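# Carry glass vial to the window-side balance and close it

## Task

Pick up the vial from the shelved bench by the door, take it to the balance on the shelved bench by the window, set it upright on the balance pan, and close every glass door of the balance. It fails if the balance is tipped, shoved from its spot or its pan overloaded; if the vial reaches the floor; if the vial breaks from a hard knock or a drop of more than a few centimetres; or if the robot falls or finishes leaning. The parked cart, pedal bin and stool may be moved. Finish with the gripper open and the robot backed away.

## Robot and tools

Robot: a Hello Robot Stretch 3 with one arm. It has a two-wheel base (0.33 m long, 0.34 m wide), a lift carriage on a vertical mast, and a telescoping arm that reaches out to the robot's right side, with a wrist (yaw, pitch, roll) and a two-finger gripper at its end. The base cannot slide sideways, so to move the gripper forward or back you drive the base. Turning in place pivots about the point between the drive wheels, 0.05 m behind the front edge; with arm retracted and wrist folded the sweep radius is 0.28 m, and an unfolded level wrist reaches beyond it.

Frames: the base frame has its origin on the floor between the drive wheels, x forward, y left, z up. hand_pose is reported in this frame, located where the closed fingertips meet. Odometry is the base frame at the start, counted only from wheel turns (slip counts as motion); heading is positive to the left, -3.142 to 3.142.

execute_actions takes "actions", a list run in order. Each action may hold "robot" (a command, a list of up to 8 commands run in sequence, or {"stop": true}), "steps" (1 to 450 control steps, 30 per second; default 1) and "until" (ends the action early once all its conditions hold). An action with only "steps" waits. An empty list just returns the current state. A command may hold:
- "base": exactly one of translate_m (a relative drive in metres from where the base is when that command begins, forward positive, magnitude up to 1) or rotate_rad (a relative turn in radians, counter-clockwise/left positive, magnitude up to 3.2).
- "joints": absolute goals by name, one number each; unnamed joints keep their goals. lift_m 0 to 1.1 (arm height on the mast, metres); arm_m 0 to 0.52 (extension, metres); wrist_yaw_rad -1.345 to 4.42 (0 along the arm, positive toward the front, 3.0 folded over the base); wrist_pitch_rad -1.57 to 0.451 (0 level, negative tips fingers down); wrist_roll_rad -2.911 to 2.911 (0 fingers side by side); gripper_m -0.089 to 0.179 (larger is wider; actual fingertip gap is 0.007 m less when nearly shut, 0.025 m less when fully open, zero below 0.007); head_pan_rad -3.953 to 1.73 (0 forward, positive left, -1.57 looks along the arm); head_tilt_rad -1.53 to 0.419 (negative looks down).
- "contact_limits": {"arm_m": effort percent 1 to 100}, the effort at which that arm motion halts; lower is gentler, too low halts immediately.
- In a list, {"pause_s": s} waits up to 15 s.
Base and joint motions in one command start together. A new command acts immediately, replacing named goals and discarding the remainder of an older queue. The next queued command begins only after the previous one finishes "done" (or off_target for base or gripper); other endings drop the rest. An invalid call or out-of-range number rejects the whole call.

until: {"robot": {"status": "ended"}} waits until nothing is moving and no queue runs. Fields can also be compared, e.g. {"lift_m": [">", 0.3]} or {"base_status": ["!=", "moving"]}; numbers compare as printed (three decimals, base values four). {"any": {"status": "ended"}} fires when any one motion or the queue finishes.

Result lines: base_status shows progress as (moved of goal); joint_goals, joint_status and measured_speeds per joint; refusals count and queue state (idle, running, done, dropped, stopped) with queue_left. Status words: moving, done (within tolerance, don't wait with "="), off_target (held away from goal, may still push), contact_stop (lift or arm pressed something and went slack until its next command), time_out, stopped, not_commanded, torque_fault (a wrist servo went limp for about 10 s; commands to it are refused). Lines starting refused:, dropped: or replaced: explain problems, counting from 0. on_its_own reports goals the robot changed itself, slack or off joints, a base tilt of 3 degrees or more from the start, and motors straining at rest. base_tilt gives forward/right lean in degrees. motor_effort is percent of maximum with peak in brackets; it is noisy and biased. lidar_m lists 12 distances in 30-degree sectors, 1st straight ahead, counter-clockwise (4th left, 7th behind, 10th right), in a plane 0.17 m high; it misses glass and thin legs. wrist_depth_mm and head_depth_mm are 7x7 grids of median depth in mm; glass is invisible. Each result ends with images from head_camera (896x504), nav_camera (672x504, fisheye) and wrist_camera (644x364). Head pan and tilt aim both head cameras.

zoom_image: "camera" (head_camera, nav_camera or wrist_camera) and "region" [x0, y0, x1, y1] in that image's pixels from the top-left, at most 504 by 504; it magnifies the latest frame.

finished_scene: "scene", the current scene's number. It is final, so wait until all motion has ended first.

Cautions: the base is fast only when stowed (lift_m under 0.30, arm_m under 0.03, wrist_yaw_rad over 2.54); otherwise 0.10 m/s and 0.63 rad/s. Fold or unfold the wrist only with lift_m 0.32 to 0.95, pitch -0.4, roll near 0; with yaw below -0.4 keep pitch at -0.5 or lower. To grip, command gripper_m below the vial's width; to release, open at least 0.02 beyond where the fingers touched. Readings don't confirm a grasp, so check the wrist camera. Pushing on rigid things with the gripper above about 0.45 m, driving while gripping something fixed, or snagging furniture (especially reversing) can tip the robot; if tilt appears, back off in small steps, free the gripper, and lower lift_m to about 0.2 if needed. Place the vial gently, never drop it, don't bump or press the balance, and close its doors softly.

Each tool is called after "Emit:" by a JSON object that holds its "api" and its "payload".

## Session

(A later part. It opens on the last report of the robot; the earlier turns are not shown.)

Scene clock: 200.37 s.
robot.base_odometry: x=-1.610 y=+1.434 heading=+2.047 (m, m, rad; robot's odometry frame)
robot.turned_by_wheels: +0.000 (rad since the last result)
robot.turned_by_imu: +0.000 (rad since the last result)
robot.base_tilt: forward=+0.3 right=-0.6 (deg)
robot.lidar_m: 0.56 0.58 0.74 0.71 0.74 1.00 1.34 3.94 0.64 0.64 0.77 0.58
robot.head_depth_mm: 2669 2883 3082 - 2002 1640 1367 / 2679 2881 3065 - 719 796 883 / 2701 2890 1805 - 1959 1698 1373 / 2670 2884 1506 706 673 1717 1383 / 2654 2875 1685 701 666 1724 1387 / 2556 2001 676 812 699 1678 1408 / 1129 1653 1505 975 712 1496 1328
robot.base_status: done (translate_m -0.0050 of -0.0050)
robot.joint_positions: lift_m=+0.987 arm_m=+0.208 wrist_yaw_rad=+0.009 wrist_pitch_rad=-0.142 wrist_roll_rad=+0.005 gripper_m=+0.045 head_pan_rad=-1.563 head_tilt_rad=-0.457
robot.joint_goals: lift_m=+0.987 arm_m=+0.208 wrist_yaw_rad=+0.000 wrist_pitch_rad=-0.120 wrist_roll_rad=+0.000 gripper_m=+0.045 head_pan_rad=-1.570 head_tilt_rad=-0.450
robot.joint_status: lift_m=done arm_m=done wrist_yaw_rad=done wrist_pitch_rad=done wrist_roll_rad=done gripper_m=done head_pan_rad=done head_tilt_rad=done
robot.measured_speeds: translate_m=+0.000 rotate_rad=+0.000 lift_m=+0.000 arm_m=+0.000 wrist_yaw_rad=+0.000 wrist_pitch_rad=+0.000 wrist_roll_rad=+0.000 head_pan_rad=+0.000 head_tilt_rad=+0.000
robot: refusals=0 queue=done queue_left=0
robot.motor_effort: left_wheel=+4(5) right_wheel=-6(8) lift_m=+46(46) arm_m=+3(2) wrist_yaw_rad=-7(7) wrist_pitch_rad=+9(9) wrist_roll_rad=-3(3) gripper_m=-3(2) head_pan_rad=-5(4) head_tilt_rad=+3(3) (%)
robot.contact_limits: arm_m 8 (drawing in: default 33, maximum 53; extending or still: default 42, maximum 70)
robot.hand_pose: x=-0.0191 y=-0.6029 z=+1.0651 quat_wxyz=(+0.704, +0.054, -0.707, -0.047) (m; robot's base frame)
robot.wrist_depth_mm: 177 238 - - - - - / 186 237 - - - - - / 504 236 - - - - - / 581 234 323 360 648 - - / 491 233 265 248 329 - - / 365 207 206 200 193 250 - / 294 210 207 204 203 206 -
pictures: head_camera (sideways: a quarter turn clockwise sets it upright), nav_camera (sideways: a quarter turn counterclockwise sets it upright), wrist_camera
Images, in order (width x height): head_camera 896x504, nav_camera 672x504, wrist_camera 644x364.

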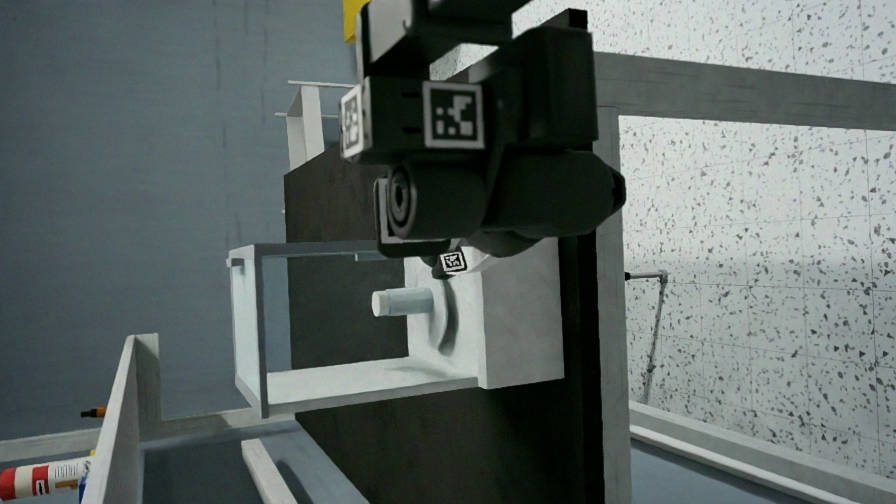

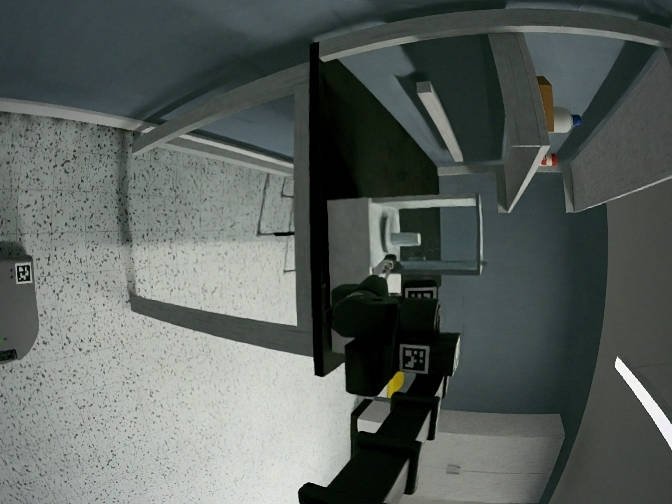

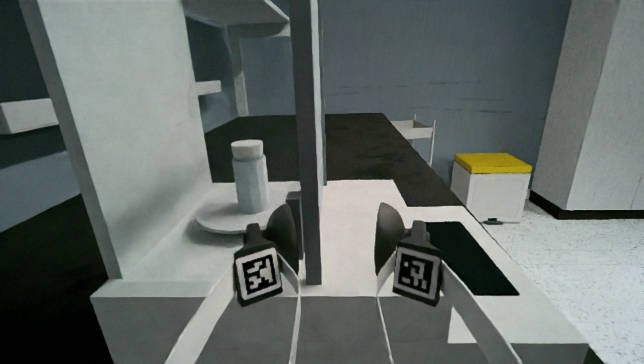

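Door at its stop.

Emit:
{"api": "execute_actions", "payload": {"actions": [{"robot":[{"base":{"translate_m":0.012}},{"joints":{"arm_m":0.0}}],"steps":400,"until":{"robot":{"status":"ended"}}}]}}

Emit:
{"api": "zoom_image", "payload": {"camera": "head_camera", "region": [200, 200, 500, 440]}}

Scene clock: 206.17 s.
robot.base_odometry: x=-1.616 y=+1.445 heading=+2.047 (m, m, rad; robot's odometry frame)
robot.turned_by_wheels: +0.000 (rad since the last result)
robot.turned_by_imu: +0.000 (rad since the last result)
robot.base_tilt: forward=+0.3 right=-0.6 (deg)
robot.lidar_m: 0.54 0.56 0.74 0.71 0.74 1.00 1.35 3.97 0.64 0.64 0.76 0.57
robot.head_depth_mm: 2727 2915 3105 2924 702 - - / 2670 2893 3055 780 669 - - / 2665 2888 1632 696 657 - - / 2700 2885 1504 667 664 1707 1348 / 2691 2848 1683 711 666 1717 1390 / 2613 1985 1294 902 713 1662 1396 / 1125 1634 1481 977 712 1474 1312
robot.base_status: done (translate_m +0.0120 of +0.0120)
robot.joint_positions: lift_m=+0.987 arm_m=+0.001 wrist_yaw_rad=+0.001 wrist_pitch_rad=-0.142 wrist_roll_rad=+0.005 gripper_m=+0.045 head_pan_rad=-1.563 head_tilt_rad=-0.457
robot.joint_goals: lift_m=+0.987 arm_m=+0.000 wrist_yaw_rad=+0.000 wrist_pitch_rad=-0.120 wrist_roll_rad=+0.000 gripper_m=+0.045 head_pan_rad=-1.570 head_tilt_rad=-0.450
robot.joint_status: lift_m=done arm_m=done wrist_yaw_rad=done wrist_pitch_rad=done wrist_roll_rad=done gripper_m=done head_pan_rad=done head_tilt_rad=done
robot.measured_speeds: translate_m=+0.000 rotate_rad=+0.000 lift_m=+0.000 arm_m=+0.000 wrist_yaw_rad=+0.000 wrist_pitch_rad=+0.000 wrist_roll_rad=+0.000 head_pan_rad=+0.000 head_tilt_rad=+0.000
robot: refusals=0 queue=done queue_left=0
robot.motor_effort: left_wheel=+1(7) right_wheel=-1(7) lift_m=+46(45) arm_m=-7(6) wrist_yaw_rad=-1(7) wrist_pitch_rad=+9(9) wrist_roll_rad=-3(3) gripper_m=+0(1) head_pan_rad=-5(5) head_tilt_rad=+2(3) (%)
robot.hand_pose: x=-0.0212 y=-0.3962 z=+1.0652 quat_wxyz=(+0.704, +0.051, -0.707, -0.050) (m; robot's base frame)
robot.wrist_depth_mm: 626 902 - - - - - / 617 837 - - - - - / 619 883 964 - - - - / 614 714 468 393 442 - - / 492 485 420 408 401 - - / 476 468 465 453 451 - - / 534 876 - - - - -
pictures: head_camera (sideways: a quarter turn clockwise sets it upright), nav_camera (sideways: a quarter turn counterclockwise sets it upright), wrist_camera
Images, in order (width x height): head_camera 896x504, nav_camera 672x504, wrist_camera 644x364.

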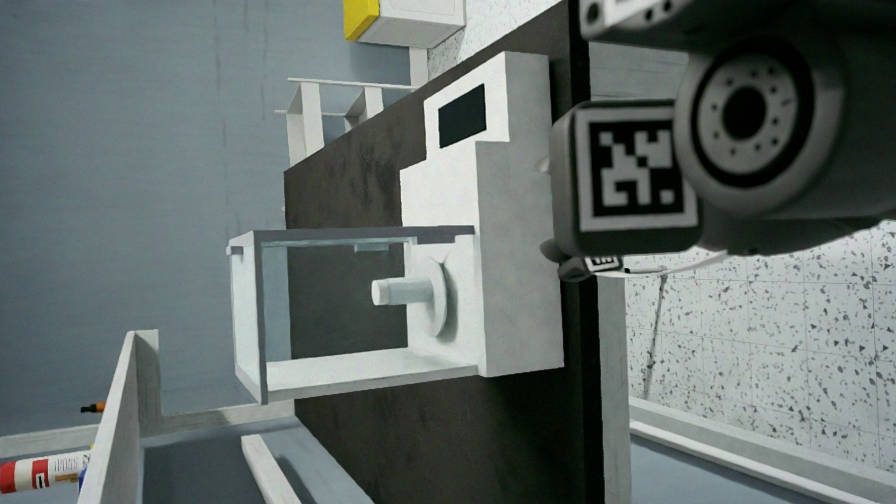

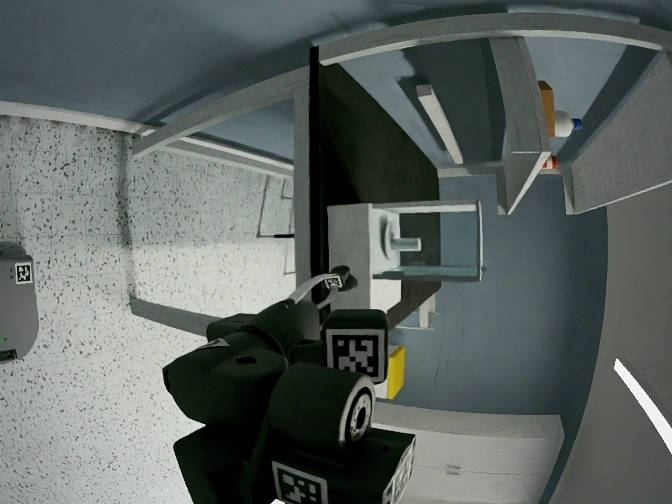

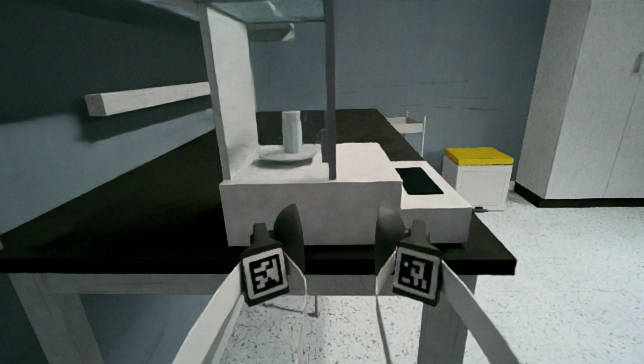

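Region (200, 200, 500, 440) of head_camera's 896x504 image, scaled by 1.680, with more detail than that image has; it fills the top 403 rows of this view, and the rest is white.

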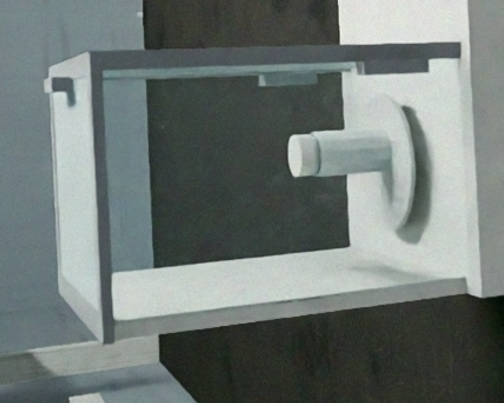

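Emit:
{"api": "finished_scene", "payload": {"scene": 1}}

The scene is finished: the task was done.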